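# Put desk items onto matching low shelves

## Task

Take all three items now on the desk and set each one on the top surface of whichever low shelf already holds items of that same type. Each item counts only if it rests there by itself, with no support from the robot. The robot toppling or finishing in a tilted state means failure.

## Robot and tools

Robot: a Rainbow Robotics RB-Y1. It has a differential base with two drive wheels and two rear casters, so it can drive straight and turn in place but cannot strafe. The base is 0.66 m long and 0.58 m wide, and its front edge sits 0.10 m ahead of the drive axle. Above it is a folding leg (ankle, knee, hip) carrying the chest, a pan/tilt head, and two 7-joint arms, each ending in a parallel gripper. Loose items may occasionally get nudged by an outside disturbance.

Frames: the base frame has its origin on the floor midway between the drive wheels, with x forward, y left and z up. The reported chest, left_hand and right_hand are expressed in this frame. A hand point lies midway between the finger pads; the fingers point along the hand's -z axis and close along its x axis. Reported hand positions get less accurate at long reach. The odometry frame is the base frame at scene start. base_odometry integrates wheel rotation, so wheel slip shows up as false travel. Heading runs from -3.142 to 3.142, and left is positive.

execute_actions: "actions" is a list holding either one action or none. An empty list just reports state and images. An action may contain:
- "base": exactly one relative command, measured from where the base last reported itself. {"translate_m": d} drives d metres straight (forward positive, -3 to 3). {"rotate_rad": d} turns in place by d radians (counter-clockwise/left positive, -3.2 to 3.2).
- "joints": one flat dict covering torso, both arms, grippers and head, keyed by joint name. Every value is an absolute target: radians for joints, metres of pad opening for grippers. Ranges: torso_squat_rad 0 to 1.2 (bigger lowers the chest, kept level); torso_shift_rad -0.3 to 0.6 (positive pushes hips forward); torso_pitch_rad -0.2 to 1.4 (positive leans forward); torso_yaw_rad -1.5 to 1.5 (left positive). For each arm: shoulder_pitch -2.356 to 2.356 (0 hangs down, negative raises forward); left_shoulder_roll 0 to 3.141 and right_shoulder_roll -3.141 to 0 (each lifts the arm outward); shoulder_yaw -2.094 to 2.094; elbow -2.617 to 0.01 (negative bends); forearm_roll -3.141 to 3.141; wrist_pitch -1.57 to 1.919 (negative tips the hand forward); hand_roll -2.705 to 2.705; gripper_m 0 to 0.1. Yaw and roll signs are the same on both arms (positive means left or counter-clockwise seen from above). head_pan_rad -0.523 to 0.523 (left positive, relative to chest); head_tilt_rad -0.35 to 1.57 (positive looks down). Joints count as reached within ±0.02, grippers within ±0.004.
- "speeds": per-action caps, translate_m 0.05 to 0.4 m/s and rotate_rad 0.1 to 1.509 rad/s. The defaults are the maximums. A drive or turn that would need more than 8.667 s is refused.
- "min_time_s": 0.1 to 8, the shortest duration for every arm and head motion in the action.

All parts of an action start together. No action may run past 15 s. Anything you omit may keep pushing toward its previous target, without that showing in the status. A bad key or an out-of-range number rejects the call, and nothing moves. "cameras" takes head_camera, left_wrist_camera, right_wrist_camera or all. Omitting it, null or ["all"] returns every camera; [] returns none. Images are captured at the end of the call, in the order given by the "pictures" line. Image sizes: head 896x504, wrists 644x364.

wait: "seconds" from 0 to 10. Nothing new is commanded; it returns state and images.

zoom_image: "camera" plus "region" [x0, y0, x1, y1] in pixels, with the top-left at (0, 0), at most 504x504. It only works on full images from the latest result.

finished_scene: "scene" is the current scene's number. It ends the scene permanently after the last command is held, and it reports success. Items must already be resting stably by then.

Result lines: base_status and joint_status describe the last accepted action.
- done: the target was reached; for the base, this only means the wheels turned enough.
- off_target: came to rest short of the target, possibly still pushing.
- limit_stop_at_<name>: a built-in limit intervened. limit_stop_at_own_body means the self-collision guard stopped it before contact; move the arm and torso apart.
- contact_stop: the joint met hard resistance or could not carry its load.
- time_out: the motion ran far longer than expected.
- stopped_with_arm: the torso halted because an arm hit something.

Contact stops, time-outs and stopped_with_arm freeze the whole group: the torso's four joints, or all seven joints of that arm. The frozen joints discard their targets. "joint command not followed" plus a "cause:" line means an arm's targets were withheld for collision reasons; those joints show not_followed and may be retried on later actions. Grippers still move in that case. on_its_own lists uncommanded parts, and "held at" there is a target, not a measured position. MOTOR HOT warns of heating under load, starting at 65 °C. An OVER-TEMPERATURE FAULT (limit_stop_at_motor_heat) or a torque fault halts the robot and skips the rest of the call; resend your targets afterward.

Torso coupling limits: squat+shift <= 1.52; squat-shift+pitch <= 1.57; shift+0.5pitch-0.4squat <= 0.7; shift+0.3pitch-0.5squat <= 0.39. Commands that break these stop partway and report off_target.

Grasping: command a gripper opening at least 0.005 m narrower than the item. The resulting off_target is expected.

Cautions: the base does not stop on impact and can spin its wheels against furniture. A bent leg can reach beyond the front edge of the base. If the leg meets furniture, the robot may slide backward without odometry noticing. After any stop, first back off the arm in its own action, then the torso. Exception: if both hands hold one item and the torso contact-stops right at the start with nothing in the way, resend every arm joint (not the grippers) at its reported joint_positions value, then repeat the torso command. Keep the two arms from striking or pressing each other; the collision check ignores grippers, fingers and palms. Each arm is rated for 3 kg. Heavy weight held far forward can tip the robot over with nothing to stop it. Avoid dropping, slamming or shoving items. The robot keeps holding your last command while you compose the next one.

Each tool is called after "Request:" by a JSON object that holds its "api" and its "payload", one argument or row to a line.

## Session

Request:
{"api": "execute_actions", "payload": {
  "actions": [],
  "cameras": ["head_camera"]
}}

Scene clock: 0.00 s.
base_odometry: x=+0.000 y=+0.000 heading=+0.000 (m, m, rad; odometry frame)
base_status: not commanded
joint_positions: torso_squat_rad=+0.350 torso_shift_rad=+0.000 torso_pitch_rad=-0.001 torso_yaw_rad=-0.001 left_shoulder_pitch_rad=-0.014 left_shoulder_roll_rad=+0.024 left_shoulder_yaw_rad=-0.016 left_elbow_rad=-0.211 left_forearm_roll_rad=+0.049 left_wrist_pitch_rad=+0.047 left_hand_roll_rad=-0.016 left_gripper_m=+0.099 right_shoulder_pitch_rad=+0.030 right_shoulder_roll_rad=-0.008 right_shoulder_yaw_rad=+0.024 right_elbow_rad=-0.257 right_forearm_roll_rad=-0.005 right_wrist_pitch_rad=-0.042 right_hand_roll_rad=-0.002 right_gripper_m=+0.100 head_pan_rad=+0.000 head_tilt_rad=+0.400
joint_status: not commanded
chest: x=-0.2285 y=+0.0010 z=+1.2474 quat_wxyz=(+1.000, -0.001, +0.000, +0.000) (m; base frame)
left_hand: x=-0.1260 y=+0.2358 z=+0.5683 quat_wxyz=(+0.996, +0.008, -0.089, +0.005) (m; base frame)
right_hand: x=-0.1154 y=-0.2243 z=+0.5727 quat_wxyz=(+0.991, -0.003, -0.135, +0.004) (m; base frame)
pictures: head_camera
Images, in order (width x height): head_camera 896x504.

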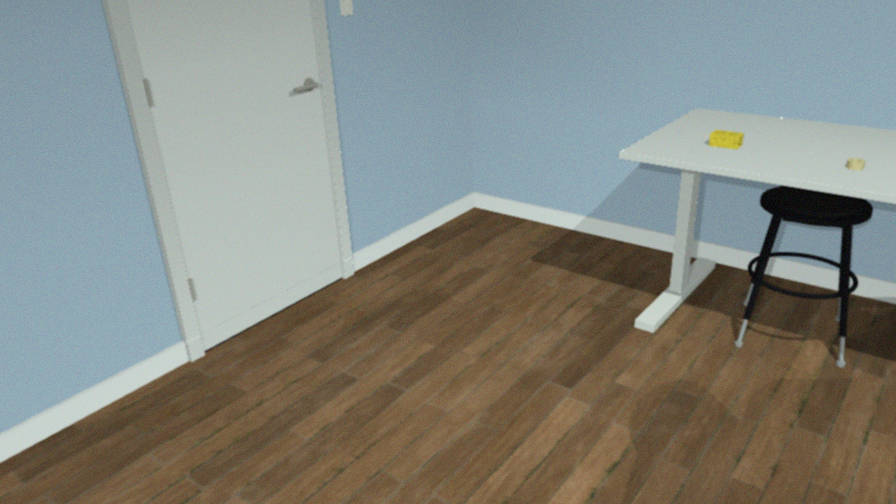

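Request:
{"api": "execute_actions", "payload": {
  "actions": [
    {"base":{"rotate_rad":-0.9}}
  ],
  "cameras": ["head_camera"]
}}

Scene clock: 10.37 s.
base_odometry: x=+0.000 y=+0.000 heading=-0.900 (m, m, rad; odometry frame)
base_status: done
joint_positions: torso_squat_rad=+0.350 torso_shift_rad=+0.000 torso_pitch_rad=-0.001 torso_yaw_rad=-0.001 left_shoulder_pitch_rad=-0.014 left_shoulder_roll_rad=+0.024 left_shoulder_yaw_rad=-0.016 left_elbow_rad=-0.211 left_forearm_roll_rad=+0.049 left_wrist_pitch_rad=+0.047 left_hand_roll_rad=-0.016 left_gripper_m=+0.099 right_shoulder_pitch_rad=+0.030 right_shoulder_roll_rad=-0.008 right_shoulder_yaw_rad=+0.024 right_elbow_rad=-0.257 right_forearm_roll_rad=-0.005 right_wrist_pitch_rad=-0.042 right_hand_roll_rad=-0.002 right_gripper_m=+0.100 head_pan_rad=+0.000 head_tilt_rad=+0.400
joint_status: not commanded
chest: x=-0.2285 y=+0.0010 z=+1.2474 quat_wxyz=(+1.000, -0.001, +0.000, +0.000) (m; base frame)
left_hand: x=-0.1260 y=+0.2358 z=+0.5683 quat_wxyz=(+0.996, +0.008, -0.089, +0.005) (m; base frame)
right_hand: x=-0.1154 y=-0.2243 z=+0.5727 quat_wxyz=(+0.991, -0.003, -0.135, +0.004) (m; base frame)
pictures: head_camera
Images, in order (width x height): head_camera 896x504.

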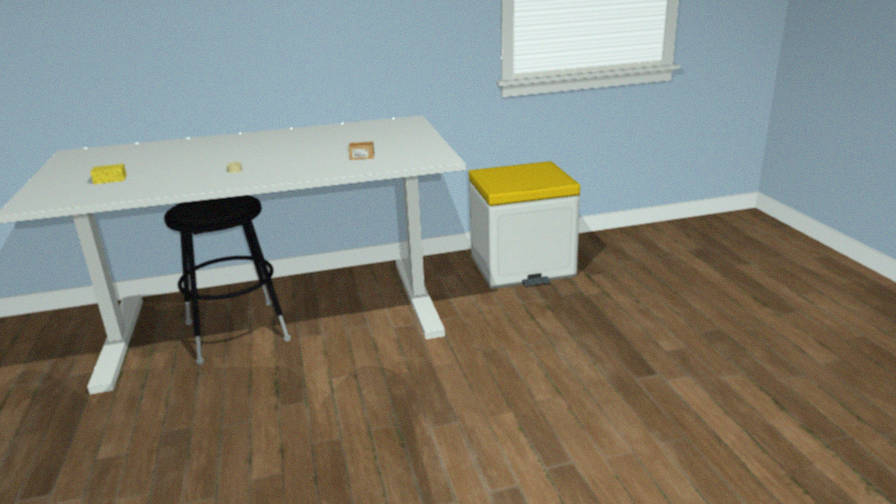

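Request:
{"api": "execute_actions", "payload": {
  "actions": [
    {"base":{"rotate_rad":-1.2}}
  ],
  "cameras": ["head_camera"]
}}

Request:
{"api": "execute_actions", "payload": {
  "actions": [
    {"base":{"rotate_rad":-1.1}}
  ],
  "cameras": ["head_camera"]
}}

Request:
{"api": "execute_actions", "payload": {
  "actions": [
    {"base":{"rotate_rad":-1.1}}
  ],
  "cameras": ["head_camera"]
}}

Scene clock: 15.87 s.
base_odometry: x=+0.000 y=+0.000 heading=-2.099 (m, m, rad; odometry frame)
base_status: done
joint_positions: torso_squat_rad=+0.350 torso_shift_rad=+0.000 torso_pitch_rad=-0.001 torso_yaw_rad=-0.001 left_shoulder_pitch_rad=-0.014 left_shoulder_roll_rad=+0.024 left_shoulder_yaw_rad=-0.016 left_elbow_rad=-0.211 left_forearm_roll_rad=+0.049 left_wrist_pitch_rad=+0.047 left_hand_roll_rad=-0.016 left_gripper_m=+0.099 right_shoulder_pitch_rad=+0.030 right_shoulder_roll_rad=-0.008 right_shoulder_yaw_rad=+0.024 right_elbow_rad=-0.257 right_forearm_roll_rad=-0.005 right_wrist_pitch_rad=-0.042 right_hand_roll_rad=-0.002 right_gripper_m=+0.100 head_pan_rad=+0.000 head_tilt_rad=+0.400
joint_status: not commanded
chest: x=-0.2286 y=+0.0010 z=+1.2474 quat_wxyz=(+1.000, -0.001, +0.000, +0.000) (m; base frame)
left_hand: x=-0.1260 y=+0.2358 z=+0.5683 quat_wxyz=(+0.996, +0.008, -0.089, +0.005) (m; base frame)
right_hand: x=-0.1154 y=-0.2243 z=+0.5727 quat_wxyz=(+0.991, -0.003, -0.135, +0.004) (m; base frame)
pictures: head_camera
Images, in order (width x height): head_camera 896x504.

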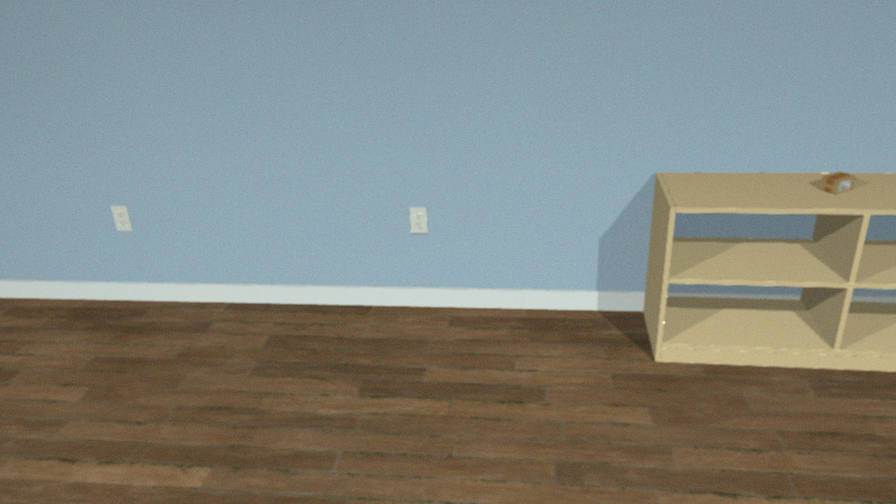

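Scene clock: 19.30 s.
base_odometry: x=+0.000 y=+0.000 heading=+3.085 (m, m, rad; odometry frame)
base_status: done
joint_positions: torso_squat_rad=+0.350 torso_shift_rad=+0.000 torso_pitch_rad=-0.001 torso_yaw_rad=-0.001 left_shoulder_pitch_rad=-0.014 left_shoulder_roll_rad=+0.024 left_shoulder_yaw_rad=-0.016 left_elbow_rad=-0.211 left_forearm_roll_rad=+0.049 left_wrist_pitch_rad=+0.047 left_hand_roll_rad=-0.016 left_gripper_m=+0.099 right_shoulder_pitch_rad=+0.030 right_shoulder_roll_rad=-0.008 right_shoulder_yaw_rad=+0.024 right_elbow_rad=-0.257 right_forearm_roll_rad=-0.005 right_wrist_pitch_rad=-0.042 right_hand_roll_rad=-0.002 right_gripper_m=+0.100 head_pan_rad=+0.000 head_tilt_rad=+0.400
joint_status: not commanded
chest: x=-0.2286 y=+0.0010 z=+1.2474 quat_wxyz=(+1.000, -0.001, +0.000, +0.000) (m; base frame)
left_hand: x=-0.1260 y=+0.2358 z=+0.5683 quat_wxyz=(+0.996, +0.008, -0.089, +0.005) (m; base frame)
right_hand: x=-0.1154 y=-0.2243 z=+0.5727 quat_wxyz=(+0.991, -0.003, -0.135, +0.004) (m; base frame)
pictures: head_camera
Images, in order (width x height): head_camera 896x504.

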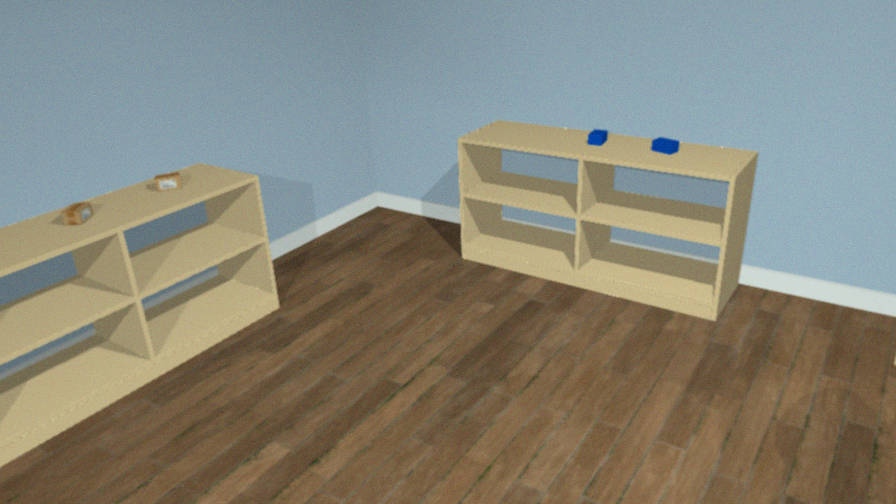

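Scene clock: 22.73 s.
base_odometry: x=+0.000 y=+0.000 heading=+1.985 (m, m, rad; odometry frame)
base_status: done
joint_positions: torso_squat_rad=+0.350 torso_shift_rad=+0.000 torso_pitch_rad=-0.001 torso_yaw_rad=-0.001 left_shoulder_pitch_rad=-0.014 left_shoulder_roll_rad=+0.024 left_shoulder_yaw_rad=-0.016 left_elbow_rad=-0.211 left_forearm_roll_rad=+0.049 left_wrist_pitch_rad=+0.047 left_hand_roll_rad=-0.016 left_gripper_m=+0.099 right_shoulder_pitch_rad=+0.030 right_shoulder_roll_rad=-0.008 right_shoulder_yaw_rad=+0.024 right_elbow_rad=-0.257 right_forearm_roll_rad=-0.005 right_wrist_pitch_rad=-0.042 right_hand_roll_rad=-0.002 right_gripper_m=+0.100 head_pan_rad=+0.000 head_tilt_rad=+0.400
joint_status: not commanded
chest: x=-0.2286 y=+0.0010 z=+1.2474 quat_wxyz=(+1.000, -0.001, +0.000, +0.000) (m; base frame)
left_hand: x=-0.1260 y=+0.2358 z=+0.5683 quat_wxyz=(+0.996, +0.008, -0.089, +0.005) (m; base frame)
right_hand: x=-0.1154 y=-0.2243 z=+0.5727 quat_wxyz=(+0.991, -0.003, -0.135, +0.004) (m; base frame)
pictures: head_camera
Images, in order (width x height): head_camera 896x504.

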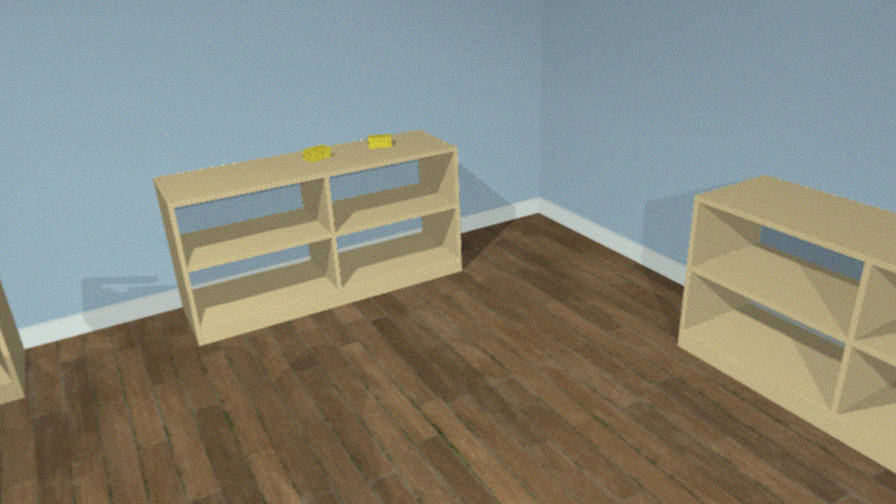

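Request:
{"api": "execute_actions", "payload": {
  "actions": [
    {"base":{"rotate_rad":-1.0}}
  ],
  "cameras": ["head_camera"]
}}

Scene clock: 29.97 s.
base_odometry: x=+0.000 y=+0.000 heading=+0.986 (m, m, rad; odometry frame)
base_status: done
joint_positions: torso_squat_rad=+0.350 torso_shift_rad=+0.000 torso_pitch_rad=-0.001 torso_yaw_rad=-0.001 left_shoulder_pitch_rad=-0.014 left_shoulder_roll_rad=+0.024 left_shoulder_yaw_rad=-0.016 left_elbow_rad=-0.211 left_forearm_roll_rad=+0.049 left_wrist_pitch_rad=+0.047 left_hand_roll_rad=-0.016 left_gripper_m=+0.099 right_shoulder_pitch_rad=+0.030 right_shoulder_roll_rad=-0.008 right_shoulder_yaw_rad=+0.024 right_elbow_rad=-0.257 right_forearm_roll_rad=-0.005 right_wrist_pitch_rad=-0.042 right_hand_roll_rad=-0.002 right_gripper_m=+0.100 head_pan_rad=+0.000 head_tilt_rad=+0.400
joint_status: not commanded
chest: x=-0.2286 y=+0.0010 z=+1.2474 quat_wxyz=(+1.000, -0.001, +0.000, +0.000) (m; base frame)
left_hand: x=-0.1260 y=+0.2358 z=+0.5683 quat_wxyz=(+0.996, +0.008, -0.089, +0.005) (m; base frame)
right_hand: x=-0.1154 y=-0.2243 z=+0.5727 quat_wxyz=(+0.991, -0.003, -0.135, +0.004) (m; base frame)
pictures: head_camera
Images, in order (width x height): head_camera 896x504.

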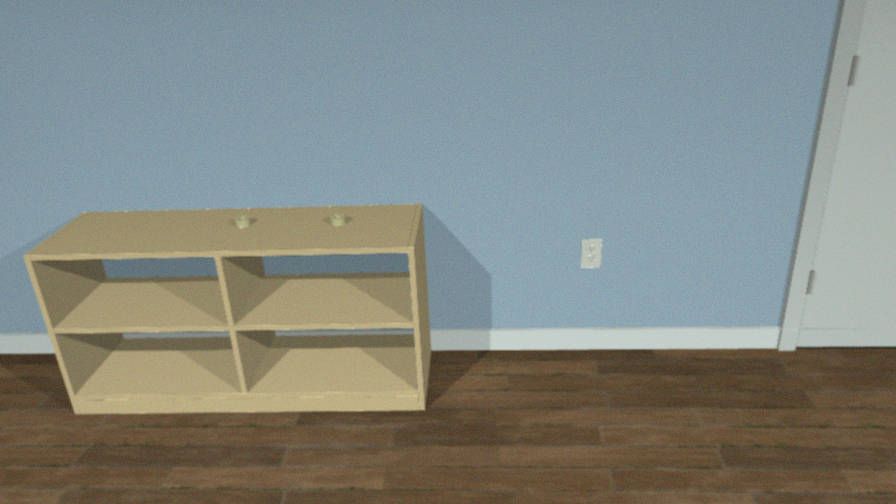

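Request:
{"api": "execute_actions", "payload": {
  "actions": [
    {"base":{"rotate_rad":-1.55}}
  ],
  "cameras": []
}}

Request:
{"api": "execute_actions", "payload": {
  "actions": [
    {"base":{"translate_m":1.5},"joints":{"head_tilt_rad":0.6}}
  ],
  "cameras": ["head_camera"]
}}

Scene clock: 38.27 s.
base_odometry: x=+0.000 y=+0.000 heading=-0.564 (m, m, rad; odometry frame)
base_status: done
joint_positions: torso_squat_rad=+0.350 torso_shift_rad=+0.000 torso_pitch_rad=-0.001 torso_yaw_rad=-0.001 left_shoulder_pitch_rad=-0.014 left_shoulder_roll_rad=+0.024 left_shoulder_yaw_rad=-0.016 left_elbow_rad=-0.211 left_forearm_roll_rad=+0.049 left_wrist_pitch_rad=+0.047 left_hand_roll_rad=-0.016 left_gripper_m=+0.099 right_shoulder_pitch_rad=+0.030 right_shoulder_roll_rad=-0.008 right_shoulder_yaw_rad=+0.024 right_elbow_rad=-0.257 right_forearm_roll_rad=-0.005 right_wrist_pitch_rad=-0.042 right_hand_roll_rad=-0.002 right_gripper_m=+0.100 head_pan_rad=+0.000 head_tilt_rad=+0.400
joint_status: not commanded
chest: x=-0.2286 y=+0.0010 z=+1.2474 quat_wxyz=(+1.000, -0.001, +0.000, +0.000) (m; base frame)
left_hand: x=-0.1260 y=+0.2358 z=+0.5683 quat_wxyz=(+0.996, +0.008, -0.089, +0.005) (m; base frame)
right_hand: x=-0.1154 y=-0.2243 z=+0.5727 quat_wxyz=(+0.991, -0.003, -0.135, +0.004) (m; base frame)
pictures: none
No camera images: the call's "cameras" was empty. Leave "cameras" out to get every camera's image.

Scene clock: 43.37 s.
base_odometry: x=+1.267 y=-0.802 heading=-0.564 (m, m, rad; odometry frame)
base_status: done
joint_positions: torso_squat_rad=+0.350 torso_shift_rad=+0.000 torso_pitch_rad=-0.001 torso_yaw_rad=-0.001 left_shoulder_pitch_rad=-0.014 left_shoulder_roll_rad=+0.024 left_shoulder_yaw_rad=-0.016 left_elbow_rad=-0.211 left_forearm_roll_rad=+0.049 left_wrist_pitch_rad=+0.047 left_hand_roll_rad=-0.016 left_gripper_m=+0.099 right_shoulder_pitch_rad=+0.030 right_shoulder_roll_rad=-0.008 right_shoulder_yaw_rad=+0.024 right_elbow_rad=-0.257 right_forearm_roll_rad=-0.005 right_wrist_pitch_rad=-0.042 right_hand_roll_rad=-0.002 right_gripper_m=+0.100 head_pan_rad=+0.000 head_tilt_rad=+0.600
joint_status: all done
chest: x=-0.2285 y=+0.0010 z=+1.2474 quat_wxyz=(+1.000, -0.001, +0.000, +0.000) (m; base frame)
left_hand: x=-0.1260 y=+0.2358 z=+0.5683 quat_wxyz=(+0.996, +0.008, -0.089, +0.005) (m; base frame)
right_hand: x=-0.1154 y=-0.2243 z=+0.5727 quat_wxyz=(+0.991, -0.003, -0.135, +0.004) (m; base frame)
pictures: head_camera
Images, in order (width x height): head_camera 896x504.

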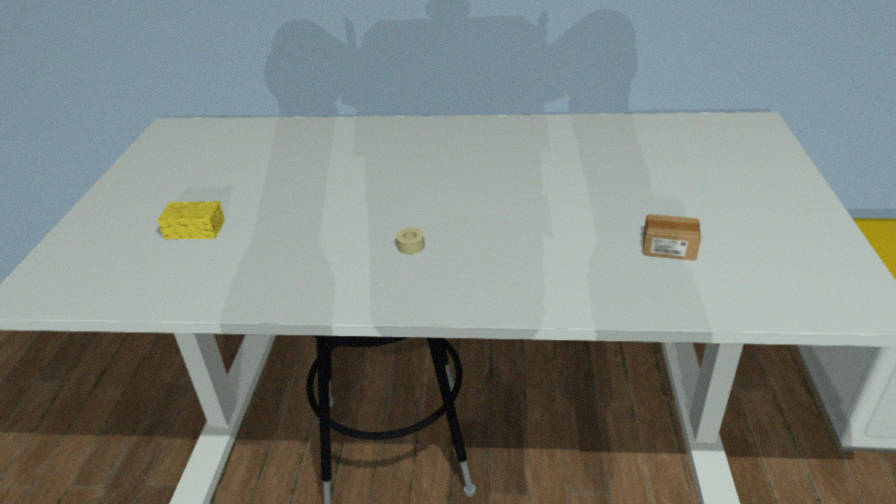

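Request:
{"api": "execute_actions", "payload": {
  "actions": [
    {"joints":{"left_shoulder_pitch_rad":-1.1,"left_elbow_rad":-0.9,"left_wrist_pitch_rad":1.7,"left_shoulder_roll_rad":0.3,"right_shoulder_pitch_rad":-1.1,"right_elbow_rad":-0.9,"right_wrist_pitch_rad":1.7,"right_shoulder_yaw_rad":0.4}}
  ],
  "cameras": []
}}

Request:
{"api": "execute_actions", "payload": {
  "actions": [
    {"base":{"translate_m":0.45},"joints":{"head_tilt_rad":0.9}}
  ],
  "cameras": ["head_camera"]
}}

Scene clock: 51.00 s.
base_odometry: x=+1.267 y=-0.802 heading=-0.564 (m, m, rad; odometry frame)
base_status: not commanded
joint_positions: torso_squat_rad=+0.350 torso_shift_rad=+0.000 torso_pitch_rad=-0.001 torso_yaw_rad=-0.001 left_shoulder_pitch_rad=-1.100 left_shoulder_roll_rad=+0.300 left_shoulder_yaw_rad=-0.016 left_elbow_rad=-0.900 left_forearm_roll_rad=+0.049 left_wrist_pitch_rad=+1.700 left_hand_roll_rad=-0.016 left_gripper_m=+0.099 right_shoulder_pitch_rad=-1.101 right_shoulder_roll_rad=-0.008 right_shoulder_yaw_rad=+0.400 right_elbow_rad=-0.900 right_forearm_roll_rad=-0.005 right_wrist_pitch_rad=+1.700 right_hand_roll_rad=-0.002 right_gripper_m=+0.100 head_pan_rad=+0.000 head_tilt_rad=+0.600
joint_status: all done
chest: x=-0.2286 y=+0.0010 z=+1.2474 quat_wxyz=(+1.000, -0.001, +0.000, +0.000) (m; base frame)
left_hand: x=+0.3442 y=+0.2621 z=+1.0886 quat_wxyz=(+0.978, +0.141, -0.141, -0.065) (m; base frame)
right_hand: x=+0.3061 y=-0.0841 z=+1.0407 quat_wxyz=(+0.925, -0.225, -0.132, +0.276) (m; base frame)
pictures: none
No camera images: the call's "cameras" was empty. Leave "cameras" out to get every camera's image.

Scene clock: 53.60 s.
base_odometry: x=+1.648 y=-1.043 heading=-0.565 (m, m, rad; odometry frame)
base_status: done
joint_positions: torso_squat_rad=+0.350 torso_shift_rad=+0.000 torso_pitch_rad=-0.001 torso_yaw_rad=-0.001 left_shoulder_pitch_rad=-1.100 left_shoulder_roll_rad=+0.300 left_shoulder_yaw_rad=-0.016 left_elbow_rad=-0.900 left_forearm_roll_rad=+0.049 left_wrist_pitch_rad=+1.700 left_hand_roll_rad=-0.016 left_gripper_m=+0.099 right_shoulder_pitch_rad=-1.100 right_shoulder_roll_rad=-0.008 right_shoulder_yaw_rad=+0.400 right_elbow_rad=-0.900 right_forearm_roll_rad=-0.005 right_wrist_pitch_rad=+1.700 right_hand_roll_rad=-0.002 right_gripper_m=+0.100 head_pan_rad=+0.000 head_tilt_rad=+0.900
joint_status: all done
chest: x=-0.2285 y=+0.0010 z=+1.2474 quat_wxyz=(+1.000, -0.001, +0.000, +0.000) (m; base frame)
left_hand: x=+0.3442 y=+0.2622 z=+1.0885 quat_wxyz=(+0.978, +0.141, -0.141, -0.065) (m; base frame)
right_hand: x=+0.3061 y=-0.0841 z=+1.0406 quat_wxyz=(+0.925, -0.225, -0.132, +0.276) (m; base frame)
pictures: head_camera
Images, in order (width x height): head_camera 896x504.

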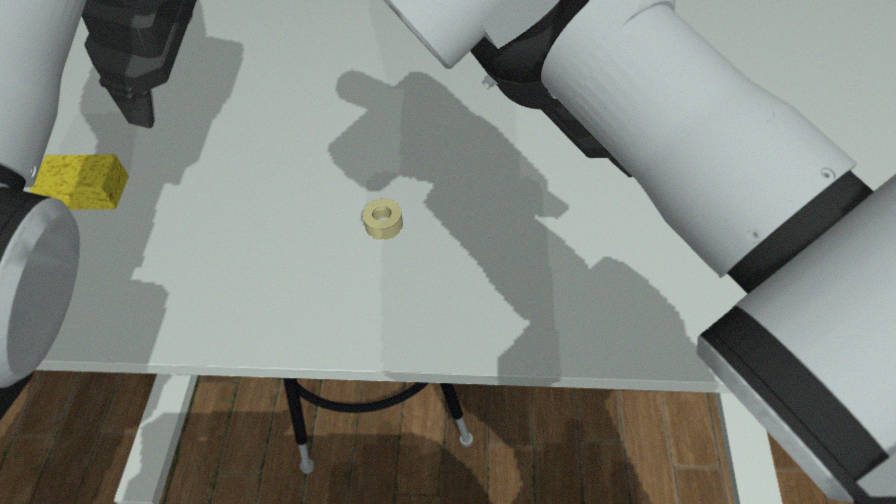

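Request:
{"api": "execute_actions", "payload": {
  "actions": [
    {"joints":{"torso_pitch_rad":0.5,"left_shoulder_roll_rad":0.5,"left_wrist_pitch_rad":1.5,"right_wrist_pitch_rad":1.5,"right_shoulder_yaw_rad":0.6,"head_tilt_rad":0.5}}
  ],
  "cameras": ["head_camera"]
}}

Scene clock: 61.17 s.
base_odometry: x=+1.648 y=-1.043 heading=-0.565 (m, m, rad; odometry frame)
base_status: not commanded
joint_positions: torso_squat_rad=+0.350 torso_shift_rad=-0.001 torso_pitch_rad=+0.499 torso_yaw_rad=-0.001 left_shoulder_pitch_rad=-1.100 left_shoulder_roll_rad=+0.500 left_shoulder_yaw_rad=-0.016 left_elbow_rad=-0.900 left_forearm_roll_rad=+0.049 left_wrist_pitch_rad=+1.500 left_hand_roll_rad=-0.016 left_gripper_m=+0.099 right_shoulder_pitch_rad=-1.102 right_shoulder_roll_rad=-0.008 right_shoulder_yaw_rad=+0.600 right_elbow_rad=-0.901 right_forearm_roll_rad=-0.005 right_wrist_pitch_rad=+1.500 right_hand_roll_rad=-0.002 right_gripper_m=+0.100 head_pan_rad=+0.000 head_tilt_rad=+0.500
joint_status: all done
chest: x=-0.0804 y=+0.0010 z=+1.2097 quat_wxyz=(+0.969, -0.001, +0.247, +0.000) (m; base frame)
left_hand: x=+0.4100 y=+0.3752 z=+0.8315 quat_wxyz=(+0.980, +0.193, -0.009, -0.054) (m; base frame)
right_hand: x=+0.3149 y=-0.0452 z=+0.7596 quat_wxyz=(+0.896, -0.168, -0.002, +0.412) (m; base frame)
pictures: head_camera
Images, in order (width x height): head_camera 896x504.

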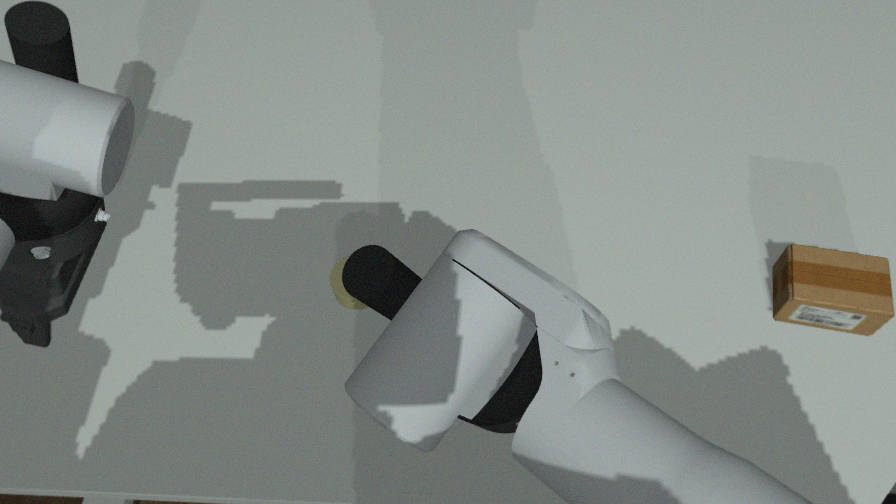

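Request:
{"api": "execute_actions", "payload": {
  "actions": [
    {"joints":{"right_shoulder_yaw_rad":0.0,"right_shoulder_pitch_rad":-1.3,"right_wrist_pitch_rad":1.7,"left_shoulder_pitch_rad":-1.3,"left_wrist_pitch_rad":1.7,"left_shoulder_roll_rad":0.1,"head_tilt_rad":0.3}}
  ]
}}

Scene clock: 65.77 s.
base_odometry: x=+1.648 y=-1.043 heading=-0.565 (m, m, rad; odometry frame)
base_status: not commanded
joint_positions: torso_squat_rad=+0.350 torso_shift_rad=+0.000 torso_pitch_rad=+0.500 torso_yaw_rad=-0.001 left_shoulder_pitch_rad=-1.255 left_shoulder_roll_rad=+0.155 left_shoulder_yaw_rad=-0.016 left_elbow_rad=-0.900 left_forearm_roll_rad=+0.049 left_wrist_pitch_rad=+1.651 left_hand_roll_rad=-0.016 left_gripper_m=+0.099 right_shoulder_pitch_rad=-1.300 right_shoulder_roll_rad=-0.008 right_shoulder_yaw_rad=+0.000 right_elbow_rad=-0.900 right_forearm_roll_rad=-0.005 right_wrist_pitch_rad=+1.700 right_hand_roll_rad=-0.002 right_gripper_m=+0.100 head_pan_rad=-0.001 head_tilt_rad=+0.300
joint_status: left_shoulder_pitch_rad time_out (moved -0.155 of -0.200); left_shoulder_roll_rad time_out (moved -0.345 of -0.400); left_wrist_pitch_rad time_out (moved +0.151 of +0.200); the others done
on_its_own: left_shoulder_pitch_rad is held at -1.255, not at your -1.300, since a time_out; left_shoulder_roll_rad is held at +0.155, not at your +0.100, since a time_out; left_wrist_pitch_rad is held at +1.651, not at your +1.700, since a time_out
chest: x=-0.0800 y=+0.0009 z=+1.2096 quat_wxyz=(+0.969, -0.001, +0.247, +0.000) (m; base frame)
left_hand: x=+0.4009 y=+0.1424 z=+0.8376 quat_wxyz=(+0.984, +0.062, +0.018, -0.164) (m; base frame)
right_hand: x=+0.3791 y=-0.0618 z=+0.8502 quat_wxyz=(+0.979, -0.032, +0.029, +0.201) (m; base frame)
pictures: head_camera, left_wrist_camera, right_wrist_camera
joint command not followed: on one or more control steps a check withheld the commanded joint targets of the left arm, and it was not sent them on those steps.
cause: the commanded joint targets would bring a part of the robot too close to another arm (this arm's wrist and the other arm's wrist); next, command targets that bring no part of the robot closer to that arm.
Images, in order (width x height): head_camera 896x504, left_wrist_camera 644x364, right_wrist_camera 644x364.

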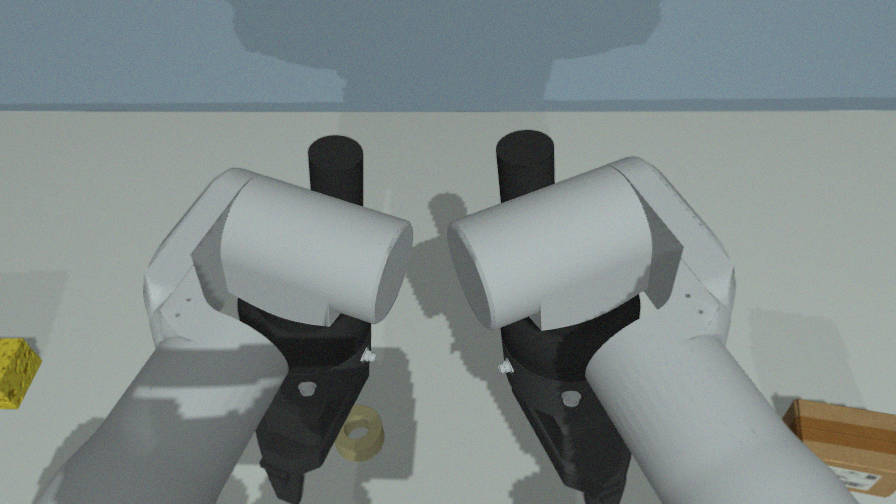

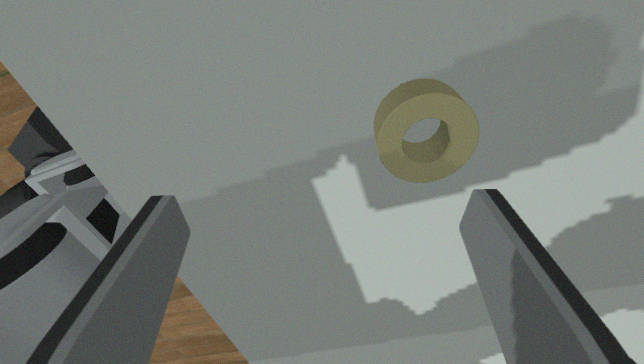

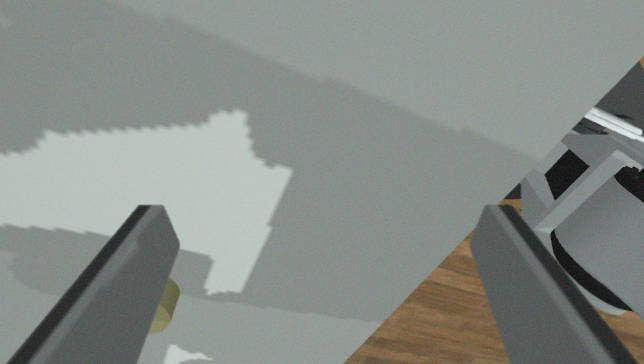

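Request:
{"api": "execute_actions", "payload": {
  "actions": [
    {"joints":{"right_shoulder_roll_rad":-0.7,"left_shoulder_roll_rad":0.03,"left_shoulder_pitch_rad":-1.3,"left_wrist_pitch_rad":1.7}}
  ]
}}

Scene clock: 69.67 s.
base_odometry: x=+1.648 y=-1.043 heading=-0.565 (m, m, rad; odometry frame)
base_status: not commanded
joint_positions: torso_squat_rad=+0.350 torso_shift_rad=+0.000 torso_pitch_rad=+0.500 torso_yaw_rad=-0.001 left_shoulder_pitch_rad=-1.300 left_shoulder_roll_rad=+0.030 left_shoulder_yaw_rad=-0.016 left_elbow_rad=-0.900 left_forearm_roll_rad=+0.049 left_wrist_pitch_rad=+1.700 left_hand_roll_rad=-0.016 left_gripper_m=+0.099 right_shoulder_pitch_rad=-1.300 right_shoulder_roll_rad=-0.700 right_shoulder_yaw_rad=+0.000 right_elbow_rad=-0.900 right_forearm_roll_rad=-0.005 right_wrist_pitch_rad=+1.700 right_hand_roll_rad=-0.002 right_gripper_m=+0.100 head_pan_rad=-0.001 head_tilt_rad=+0.300
joint_status: all done
chest: x=-0.0800 y=+0.0009 z=+1.2096 quat_wxyz=(+0.969, -0.001, +0.247, +0.000) (m; base frame)
left_hand: x=+0.3799 y=+0.0649 z=+0.8498 quat_wxyz=(+0.977, +0.022, +0.031, -0.210) (m; base frame)
right_hand: x=+0.4471 y=-0.4568 z=+0.9781 quat_wxyz=(+0.962, -0.268, -0.030, -0.042) (m; base frame)
pictures: head_camera, left_wrist_camera, right_wrist_camera
Images, in order (width x height): head_camera 896x504, left_wrist_camera 644x364, right_wrist_camera 644x364.

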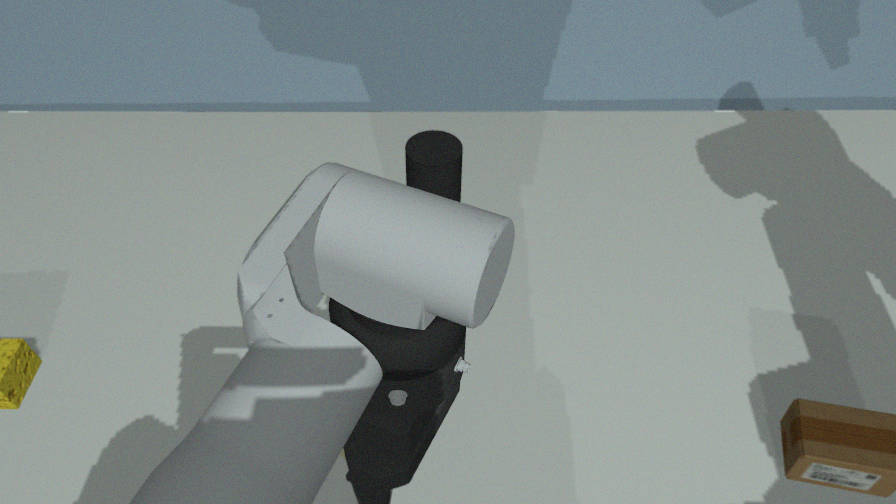

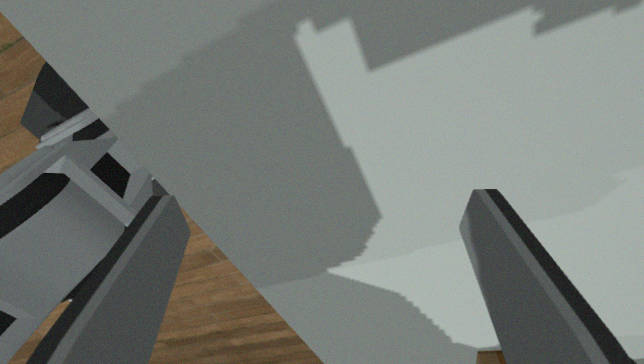

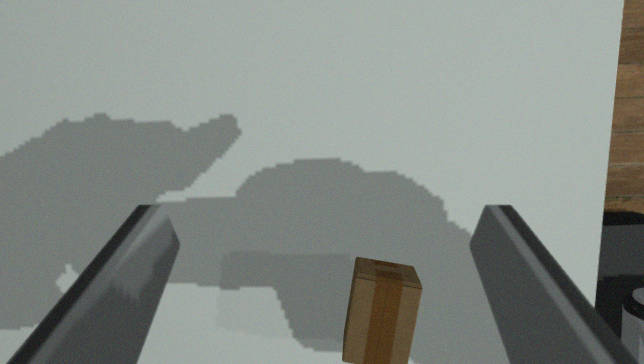

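Request:
{"api": "execute_actions", "payload": {
  "actions": [
    {"joints":{"left_shoulder_roll_rad":0.05,"left_shoulder_pitch_rad":-1.25,"left_elbow_rad":-0.8,"left_wrist_pitch_rad":1.55}}
  ],
  "cameras": ["left_wrist_camera"]
}}

Scene clock: 74.67 s.
base_odometry: x=+1.648 y=-1.043 heading=-0.565 (m, m, rad; odometry frame)
base_status: not commanded
joint_positions: torso_squat_rad=+0.350 torso_shift_rad=+0.000 torso_pitch_rad=+0.500 torso_yaw_rad=-0.001 left_shoulder_pitch_rad=-1.250 left_shoulder_roll_rad=+0.050 left_shoulder_yaw_rad=-0.016 left_elbow_rad=-0.800 left_forearm_roll_rad=+0.049 left_wrist_pitch_rad=+1.550 left_hand_roll_rad=-0.016 left_gripper_m=+0.099 right_shoulder_pitch_rad=-1.300 right_shoulder_roll_rad=-0.700 right_shoulder_yaw_rad=+0.000 right_elbow_rad=-0.900 right_forearm_roll_rad=-0.005 right_wrist_pitch_rad=+1.700 right_hand_roll_rad=-0.002 right_gripper_m=+0.100 head_pan_rad=-0.001 head_tilt_rad=+0.300
joint_status: all done
chest: x=-0.0800 y=+0.0009 z=+1.2096 quat_wxyz=(+0.969, -0.001, +0.247, +0.000) (m; base frame)
left_hand: x=+0.3740 y=+0.0853 z=+0.8035 quat_wxyz=(+0.980, +0.023, +0.029, -0.195) (m; base frame)
right_hand: x=+0.4471 y=-0.4567 z=+0.9781 quat_wxyz=(+0.962, -0.268, -0.030, -0.042) (m; base frame)
pictures: left_wrist_camera
Images, in order (width x height): left_wrist_camera 644x364.

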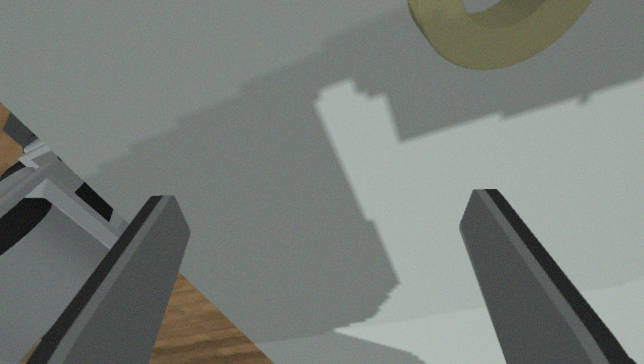

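Request:
{"api": "execute_actions", "payload": {
  "actions": [
    {"base":{"translate_m":0.03},"joints":{"left_shoulder_roll_rad":0.14}}
  ],
  "cameras": ["left_wrist_camera"]
}}

Scene clock: 77.97 s.
base_odometry: x=+1.673 y=-1.059 heading=-0.564 (m, m, rad; odometry frame)
base_status: done
joint_positions: torso_squat_rad=+0.350 torso_shift_rad=+0.000 torso_pitch_rad=+0.500 torso_yaw_rad=-0.001 left_shoulder_pitch_rad=-1.250 left_shoulder_roll_rad=+0.140 left_shoulder_yaw_rad=-0.016 left_elbow_rad=-0.800 left_forearm_roll_rad=+0.049 left_wrist_pitch_rad=+1.550 left_hand_roll_rad=-0.016 left_gripper_m=+0.099 right_shoulder_pitch_rad=-1.300 right_shoulder_roll_rad=-0.700 right_shoulder_yaw_rad=+0.000 right_elbow_rad=-0.900 right_forearm_roll_rad=-0.005 right_wrist_pitch_rad=+1.700 right_hand_roll_rad=-0.002 right_gripper_m=+0.100 head_pan_rad=-0.001 head_tilt_rad=+0.300
joint_status: all done
chest: x=-0.0799 y=+0.0010 z=+1.2095 quat_wxyz=(+0.969, -0.001, +0.247, +0.000) (m; base frame)
left_hand: x=+0.3940 y=+0.1396 z=+0.8090 quat_wxyz=(+0.984, +0.056, +0.021, -0.165) (m; base frame)
right_hand: x=+0.4472 y=-0.4566 z=+0.9780 quat_wxyz=(+0.962, -0.268, -0.030, -0.042) (m; base frame)
pictures: left_wrist_camera
Images, in order (width x height): left_wrist_camera 644x364.

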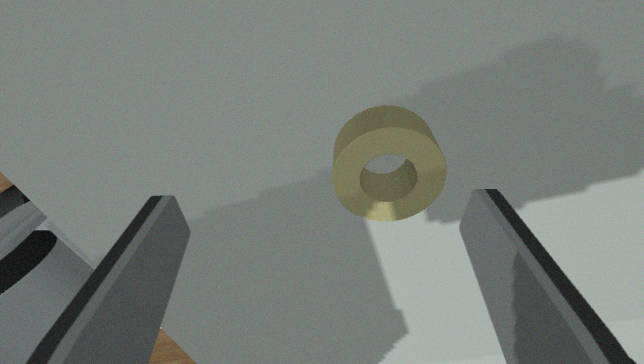

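Request:
{"api": "execute_actions", "payload": {
  "actions": [
    {"joints":{"left_shoulder_pitch_rad":-1.15,"left_wrist_pitch_rad":1.45}}
  ],
  "cameras": ["left_wrist_camera"]
}}

Request:
{"api": "execute_actions", "payload": {
  "actions": [
    {"joints":{"left_gripper_m":0.0}}
  ],
  "cameras": ["left_wrist_camera"]
}}

Scene clock: 81.60 s.
base_odometry: x=+1.673 y=-1.059 heading=-0.564 (m, m, rad; odometry frame)
base_status: not commanded
joint_positions: torso_squat_rad=+0.350 torso_shift_rad=-0.001 torso_pitch_rad=+0.499 torso_yaw_rad=-0.001 left_shoulder_pitch_rad=-1.167 left_shoulder_roll_rad=+0.140 left_shoulder_yaw_rad=-0.016 left_elbow_rad=-0.809 left_forearm_roll_rad=+0.049 left_wrist_pitch_rad=+1.455 left_hand_roll_rad=-0.016 left_gripper_m=+0.099 right_shoulder_pitch_rad=-1.300 right_shoulder_roll_rad=-0.700 right_shoulder_yaw_rad=+0.000 right_elbow_rad=-0.900 right_forearm_roll_rad=-0.005 right_wrist_pitch_rad=+1.700 right_hand_roll_rad=-0.002 right_gripper_m=+0.100 head_pan_rad=-0.001 head_tilt_rad=+0.300
joint_status: left_shoulder_pitch_rad contact_stop (moved +0.083 of +0.100); the others done
chest: x=-0.0806 y=+0.0008 z=+1.2097 quat_wxyz=(+0.969, -0.001, +0.247, +0.000) (m; base frame)
left_hand: x=+0.3810 y=+0.1494 z=+0.7763 quat_wxyz=(+0.986, +0.049, +0.009, -0.158) (m; base frame)
right_hand: x=+0.4468 y=-0.4567 z=+0.9788 quat_wxyz=(+0.962, -0.268, -0.030, -0.042) (m; base frame)
pictures: left_wrist_camera
Images, in order (width x height): left_wrist_camera 644x364.

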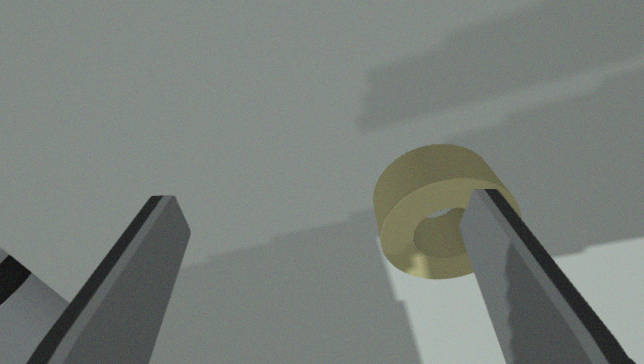

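not run: a stop came earlier in this reply.

Finger landed on tape. Lift, move forward, retry.

Request:
{"api": "execute_actions", "payload": {
  "actions": [
    {"joints":{"left_shoulder_pitch_rad":-1.27,"left_wrist_pitch_rad":1.57}}
  ],
  "cameras": []
}}

Request:
{"api": "execute_actions", "payload": {
  "actions": [
    {"base":{"translate_m":0.035}}
  ],
  "cameras": []
}}

Request:
{"api": "execute_actions", "payload": {
  "actions": [
    {"joints":{"left_shoulder_pitch_rad":-1.13,"left_wrist_pitch_rad":1.43}}
  ],
  "cameras": ["left_wrist_camera"]
}}

Scene clock: 88.00 s.
base_odometry: x=+1.673 y=-1.059 heading=-0.564 (m, m, rad; odometry frame)
base_status: not commanded
joint_positions: torso_squat_rad=+0.350 torso_shift_rad=+0.000 torso_pitch_rad=+0.500 torso_yaw_rad=-0.001 left_shoulder_pitch_rad=-1.270 left_shoulder_roll_rad=+0.140 left_shoulder_yaw_rad=-0.016 left_elbow_rad=-0.807 left_forearm_roll_rad=+0.049 left_wrist_pitch_rad=+1.570 left_hand_roll_rad=-0.016 left_gripper_m=+0.099 right_shoulder_pitch_rad=-1.300 right_shoulder_roll_rad=-0.700 right_shoulder_yaw_rad=+0.000 right_elbow_rad=-0.900 right_forearm_roll_rad=-0.005 right_wrist_pitch_rad=+1.700 right_hand_roll_rad=-0.002 right_gripper_m=+0.100 head_pan_rad=-0.001 head_tilt_rad=+0.300
joint_status: all done
chest: x=-0.0800 y=+0.0009 z=+1.2096 quat_wxyz=(+0.969, -0.001, +0.247, +0.000) (m; base frame)
left_hand: x=+0.3996 y=+0.1363 z=+0.8195 quat_wxyz=(+0.984, +0.058, +0.018, -0.168) (m; base frame)
right_hand: x=+0.4471 y=-0.4567 z=+0.9781 quat_wxyz=(+0.962, -0.268, -0.030, -0.042) (m; base frame)
pictures: none
No camera images: the call's "cameras" was empty. Leave "cameras" out to get every camera's image.

Scene clock: 89.07 s.
base_odometry: x=+1.702 y=-1.078 heading=-0.564 (m, m, rad; odometry frame)
base_status: done
joint_positions: torso_squat_rad=+0.350 torso_shift_rad=+0.000 torso_pitch_rad=+0.500 torso_yaw_rad=-0.001 left_shoulder_pitch_rad=-1.270 left_shoulder_roll_rad=+0.140 left_shoulder_yaw_rad=-0.016 left_elbow_rad=-0.807 left_forearm_roll_rad=+0.049 left_wrist_pitch_rad=+1.570 left_hand_roll_rad=-0.016 left_gripper_m=+0.099 right_shoulder_pitch_rad=-1.300 right_shoulder_roll_rad=-0.700 right_shoulder_yaw_rad=+0.000 right_elbow_rad=-0.900 right_forearm_roll_rad=-0.005 right_wrist_pitch_rad=+1.700 right_hand_roll_rad=-0.002 right_gripper_m=+0.100 head_pan_rad=-0.001 head_tilt_rad=+0.300
joint_status: not commanded
chest: x=-0.0799 y=+0.0009 z=+1.2095 quat_wxyz=(+0.969, -0.001, +0.247, +0.000) (m; base frame)
left_hand: x=+0.3996 y=+0.1363 z=+0.8194 quat_wxyz=(+0.984, +0.058, +0.018, -0.168) (m; base frame)
right_hand: x=+0.4472 y=-0.4567 z=+0.9780 quat_wxyz=(+0.962, -0.268, -0.030, -0.042) (m; base frame)
pictures: none
No camera images: the call's "cameras" was empty. Leave "cameras" out to get every camera's image.

Scene clock: 89.80 s.
base_odometry: x=+1.702 y=-1.078 heading=-0.564 (m, m, rad; odometry frame)
base_status: not commanded
joint_positions: torso_squat_rad=+0.350 torso_shift_rad=+0.000 torso_pitch_rad=+0.500 torso_yaw_rad=-0.001 left_shoulder_pitch_rad=-1.130 left_shoulder_roll_rad=+0.140 left_shoulder_yaw_rad=-0.016 left_elbow_rad=-0.806 left_forearm_roll_rad=+0.049 left_wrist_pitch_rad=+1.430 left_hand_roll_rad=-0.016 left_gripper_m=+0.099 right_shoulder_pitch_rad=-1.300 right_shoulder_roll_rad=-0.700 right_shoulder_yaw_rad=+0.000 right_elbow_rad=-0.900 right_forearm_roll_rad=-0.005 right_wrist_pitch_rad=+1.700 right_hand_roll_rad=-0.002 right_gripper_m=+0.100 head_pan_rad=-0.001 head_tilt_rad=+0.300
joint_status: all done
chest: x=-0.0800 y=+0.0009 z=+1.2095 quat_wxyz=(+0.969, -0.001, +0.247, +0.000) (m; base frame)
left_hand: x=+0.3689 y=+0.1557 z=+0.7598 quat_wxyz=(+0.987, +0.048, +0.017, -0.154) (m; base frame)
right_hand: x=+0.4472 y=-0.4566 z=+0.9781 quat_wxyz=(+0.962, -0.268, -0.030, -0.042) (m; base frame)
pictures: left_wrist_camera
Images, in order (width x height): left_wrist_camera 644x364.

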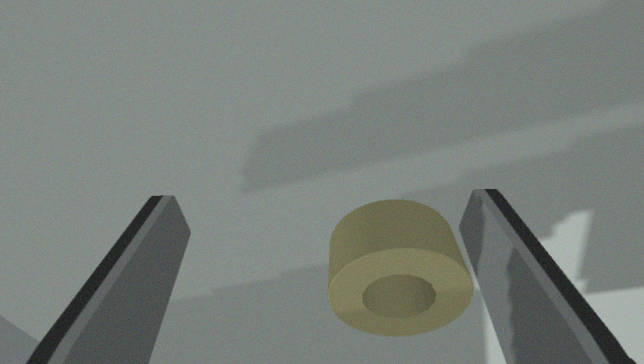

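Request:
{"api": "execute_actions", "payload": {
  "actions": [
    {"joints":{"left_gripper_m":0.0}}
  ],
  "cameras": []
}}

Scene clock: 92.37 s.
base_odometry: x=+1.702 y=-1.078 heading=-0.564 (m, m, rad; odometry frame)
base_status: not commanded
joint_positions: torso_squat_rad=+0.350 torso_shift_rad=+0.000 torso_pitch_rad=+0.500 torso_yaw_rad=-0.001 left_shoulder_pitch_rad=-1.130 left_shoulder_roll_rad=+0.140 left_shoulder_yaw_rad=-0.016 left_elbow_rad=-0.806 left_forearm_roll_rad=+0.049 left_wrist_pitch_rad=+1.430 left_hand_roll_rad=-0.016 left_gripper_m=+0.000 right_shoulder_pitch_rad=-1.300 right_shoulder_roll_rad=-0.700 right_shoulder_yaw_rad=+0.000 right_elbow_rad=-0.900 right_forearm_roll_rad=-0.005 right_wrist_pitch_rad=+1.700 right_hand_roll_rad=-0.002 right_gripper_m=+0.100 head_pan_rad=-0.001 head_tilt_rad=+0.300
joint_status: all done
chest: x=-0.0800 y=+0.0009 z=+1.2095 quat_wxyz=(+0.969, -0.001, +0.247, +0.000) (m; base frame)
left_hand: x=+0.3689 y=+0.1557 z=+0.7598 quat_wxyz=(+0.987, +0.048, +0.017, -0.154) (m; base frame)
right_hand: x=+0.4472 y=-0.4566 z=+0.9781 quat_wxyz=(+0.962, -0.268, -0.030, -0.042) (m; base frame)
pictures: none
No camera images: the call's "cameras" was empty. Leave "cameras" out to get every camera's image.

Missed.

Request:
{"api": "execute_actions", "payload": {
  "actions": [
    {"joints":{"left_gripper_m":0.1}}
  ],
  "cameras": ["left_wrist_camera","head_camera"]
}}

Scene clock: 95.23 s.
base_odometry: x=+1.702 y=-1.078 heading=-0.564 (m, m, rad; odometry frame)
base_status: not commanded
joint_positions: torso_squat_rad=+0.350 torso_shift_rad=+0.000 torso_pitch_rad=+0.500 torso_yaw_rad=-0.001 left_shoulder_pitch_rad=-1.130 left_shoulder_roll_rad=+0.140 left_shoulder_yaw_rad=-0.016 left_elbow_rad=-0.806 left_forearm_roll_rad=+0.049 left_wrist_pitch_rad=+1.430 left_hand_roll_rad=-0.016 left_gripper_m=+0.099 right_shoulder_pitch_rad=-1.300 right_shoulder_roll_rad=-0.700 right_shoulder_yaw_rad=+0.000 right_elbow_rad=-0.900 right_forearm_roll_rad=-0.005 right_wrist_pitch_rad=+1.700 right_hand_roll_rad=-0.002 right_gripper_m=+0.100 head_pan_rad=-0.001 head_tilt_rad=+0.300
joint_status: all done
chest: x=-0.0800 y=+0.0009 z=+1.2095 quat_wxyz=(+0.969, -0.001, +0.247, +0.000) (m; base frame)
left_hand: x=+0.3689 y=+0.1557 z=+0.7598 quat_wxyz=(+0.987, +0.048, +0.017, -0.154) (m; base frame)
right_hand: x=+0.4472 y=-0.4566 z=+0.9781 quat_wxyz=(+0.962, -0.268, -0.030, -0.042) (m; base frame)
pictures: head_camera, left_wrist_camera
Images, in order (width x height): head_camera 896x504, left_wrist_camera 644x364.

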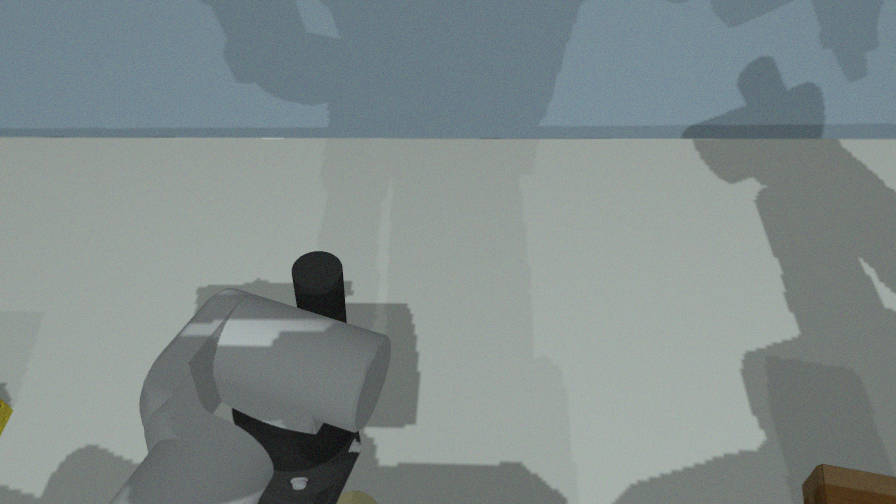

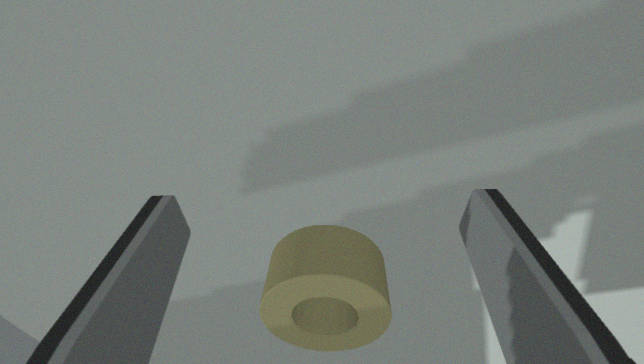

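Request:
{"api": "execute_actions", "payload": {
  "actions": [
    {"joints":{"left_shoulder_roll_rad":0.09,"left_shoulder_pitch_rad":-1.15}}
  ],
  "cameras": ["left_wrist_camera"]
}}

Request:
{"api": "execute_actions", "payload": {
  "actions": [
    {"joints":{"left_gripper_m":0.0}}
  ],
  "cameras": []
}}

Scene clock: 98.40 s.
base_odometry: x=+1.702 y=-1.078 heading=-0.564 (m, m, rad; odometry frame)
base_status: not commanded
joint_positions: torso_squat_rad=+0.350 torso_shift_rad=+0.000 torso_pitch_rad=+0.500 torso_yaw_rad=-0.001 left_shoulder_pitch_rad=-1.150 left_shoulder_roll_rad=+0.090 left_shoulder_yaw_rad=-0.016 left_elbow_rad=-0.806 left_forearm_roll_rad=+0.049 left_wrist_pitch_rad=+1.430 left_hand_roll_rad=-0.016 left_gripper_m=+0.099 right_shoulder_pitch_rad=-1.300 right_shoulder_roll_rad=-0.700 right_shoulder_yaw_rad=+0.000 right_elbow_rad=-0.900 right_forearm_roll_rad=-0.005 right_wrist_pitch_rad=+1.700 right_hand_roll_rad=-0.002 right_gripper_m=+0.100 head_pan_rad=-0.001 head_tilt_rad=+0.300
joint_status: all done
chest: x=-0.0800 y=+0.0009 z=+1.2095 quat_wxyz=(+0.969, -0.001, +0.247, +0.000) (m; base frame)
left_hand: x=+0.3677 y=+0.1199 z=+0.7646 quat_wxyz=(+0.985, +0.027, +0.011, -0.171) (m; base frame)
right_hand: x=+0.4471 y=-0.4567 z=+0.9781 quat_wxyz=(+0.962, -0.268, -0.030, -0.042) (m; base frame)
pictures: left_wrist_camera
Images, in order (width x height): left_wrist_camera 644x364.

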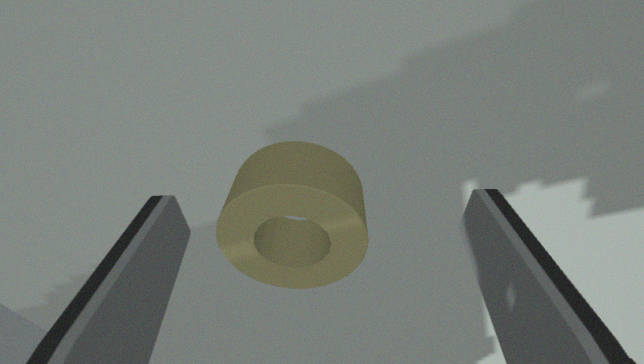

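Scene clock: 99.87 s.
base_odometry: x=+1.702 y=-1.078 heading=-0.564 (m, m, rad; odometry frame)
base_status: not commanded
joint_positions: torso_squat_rad=+0.350 torso_shift_rad=+0.000 torso_pitch_rad=+0.500 torso_yaw_rad=-0.001 left_shoulder_pitch_rad=-1.150 left_shoulder_roll_rad=+0.090 left_shoulder_yaw_rad=-0.016 left_elbow_rad=-0.806 left_forearm_roll_rad=+0.049 left_wrist_pitch_rad=+1.430 left_hand_roll_rad=-0.016 left_gripper_m=+0.048 right_shoulder_pitch_rad=-1.300 right_shoulder_roll_rad=-0.700 right_shoulder_yaw_rad=+0.000 right_elbow_rad=-0.900 right_forearm_roll_rad=-0.005 right_wrist_pitch_rad=+1.700 right_hand_roll_rad=-0.002 right_gripper_m=+0.100 head_pan_rad=-0.001 head_tilt_rad=+0.300
joint_status: left_gripper_m off_target (ended at +0.048, target +0.000)
chest: x=-0.0800 y=+0.0009 z=+1.2095 quat_wxyz=(+0.969, -0.001, +0.247, +0.000) (m; base frame)
left_hand: x=+0.3677 y=+0.1199 z=+0.7646 quat_wxyz=(+0.985, +0.027, +0.011, -0.171) (m; base frame)
right_hand: x=+0.4471 y=-0.4567 z=+0.9781 quat_wxyz=(+0.962, -0.268, -0.030, -0.042) (m; base frame)
pictures: none
No camera images: the call's "cameras" was empty. Leave "cameras" out to get every camera's image.


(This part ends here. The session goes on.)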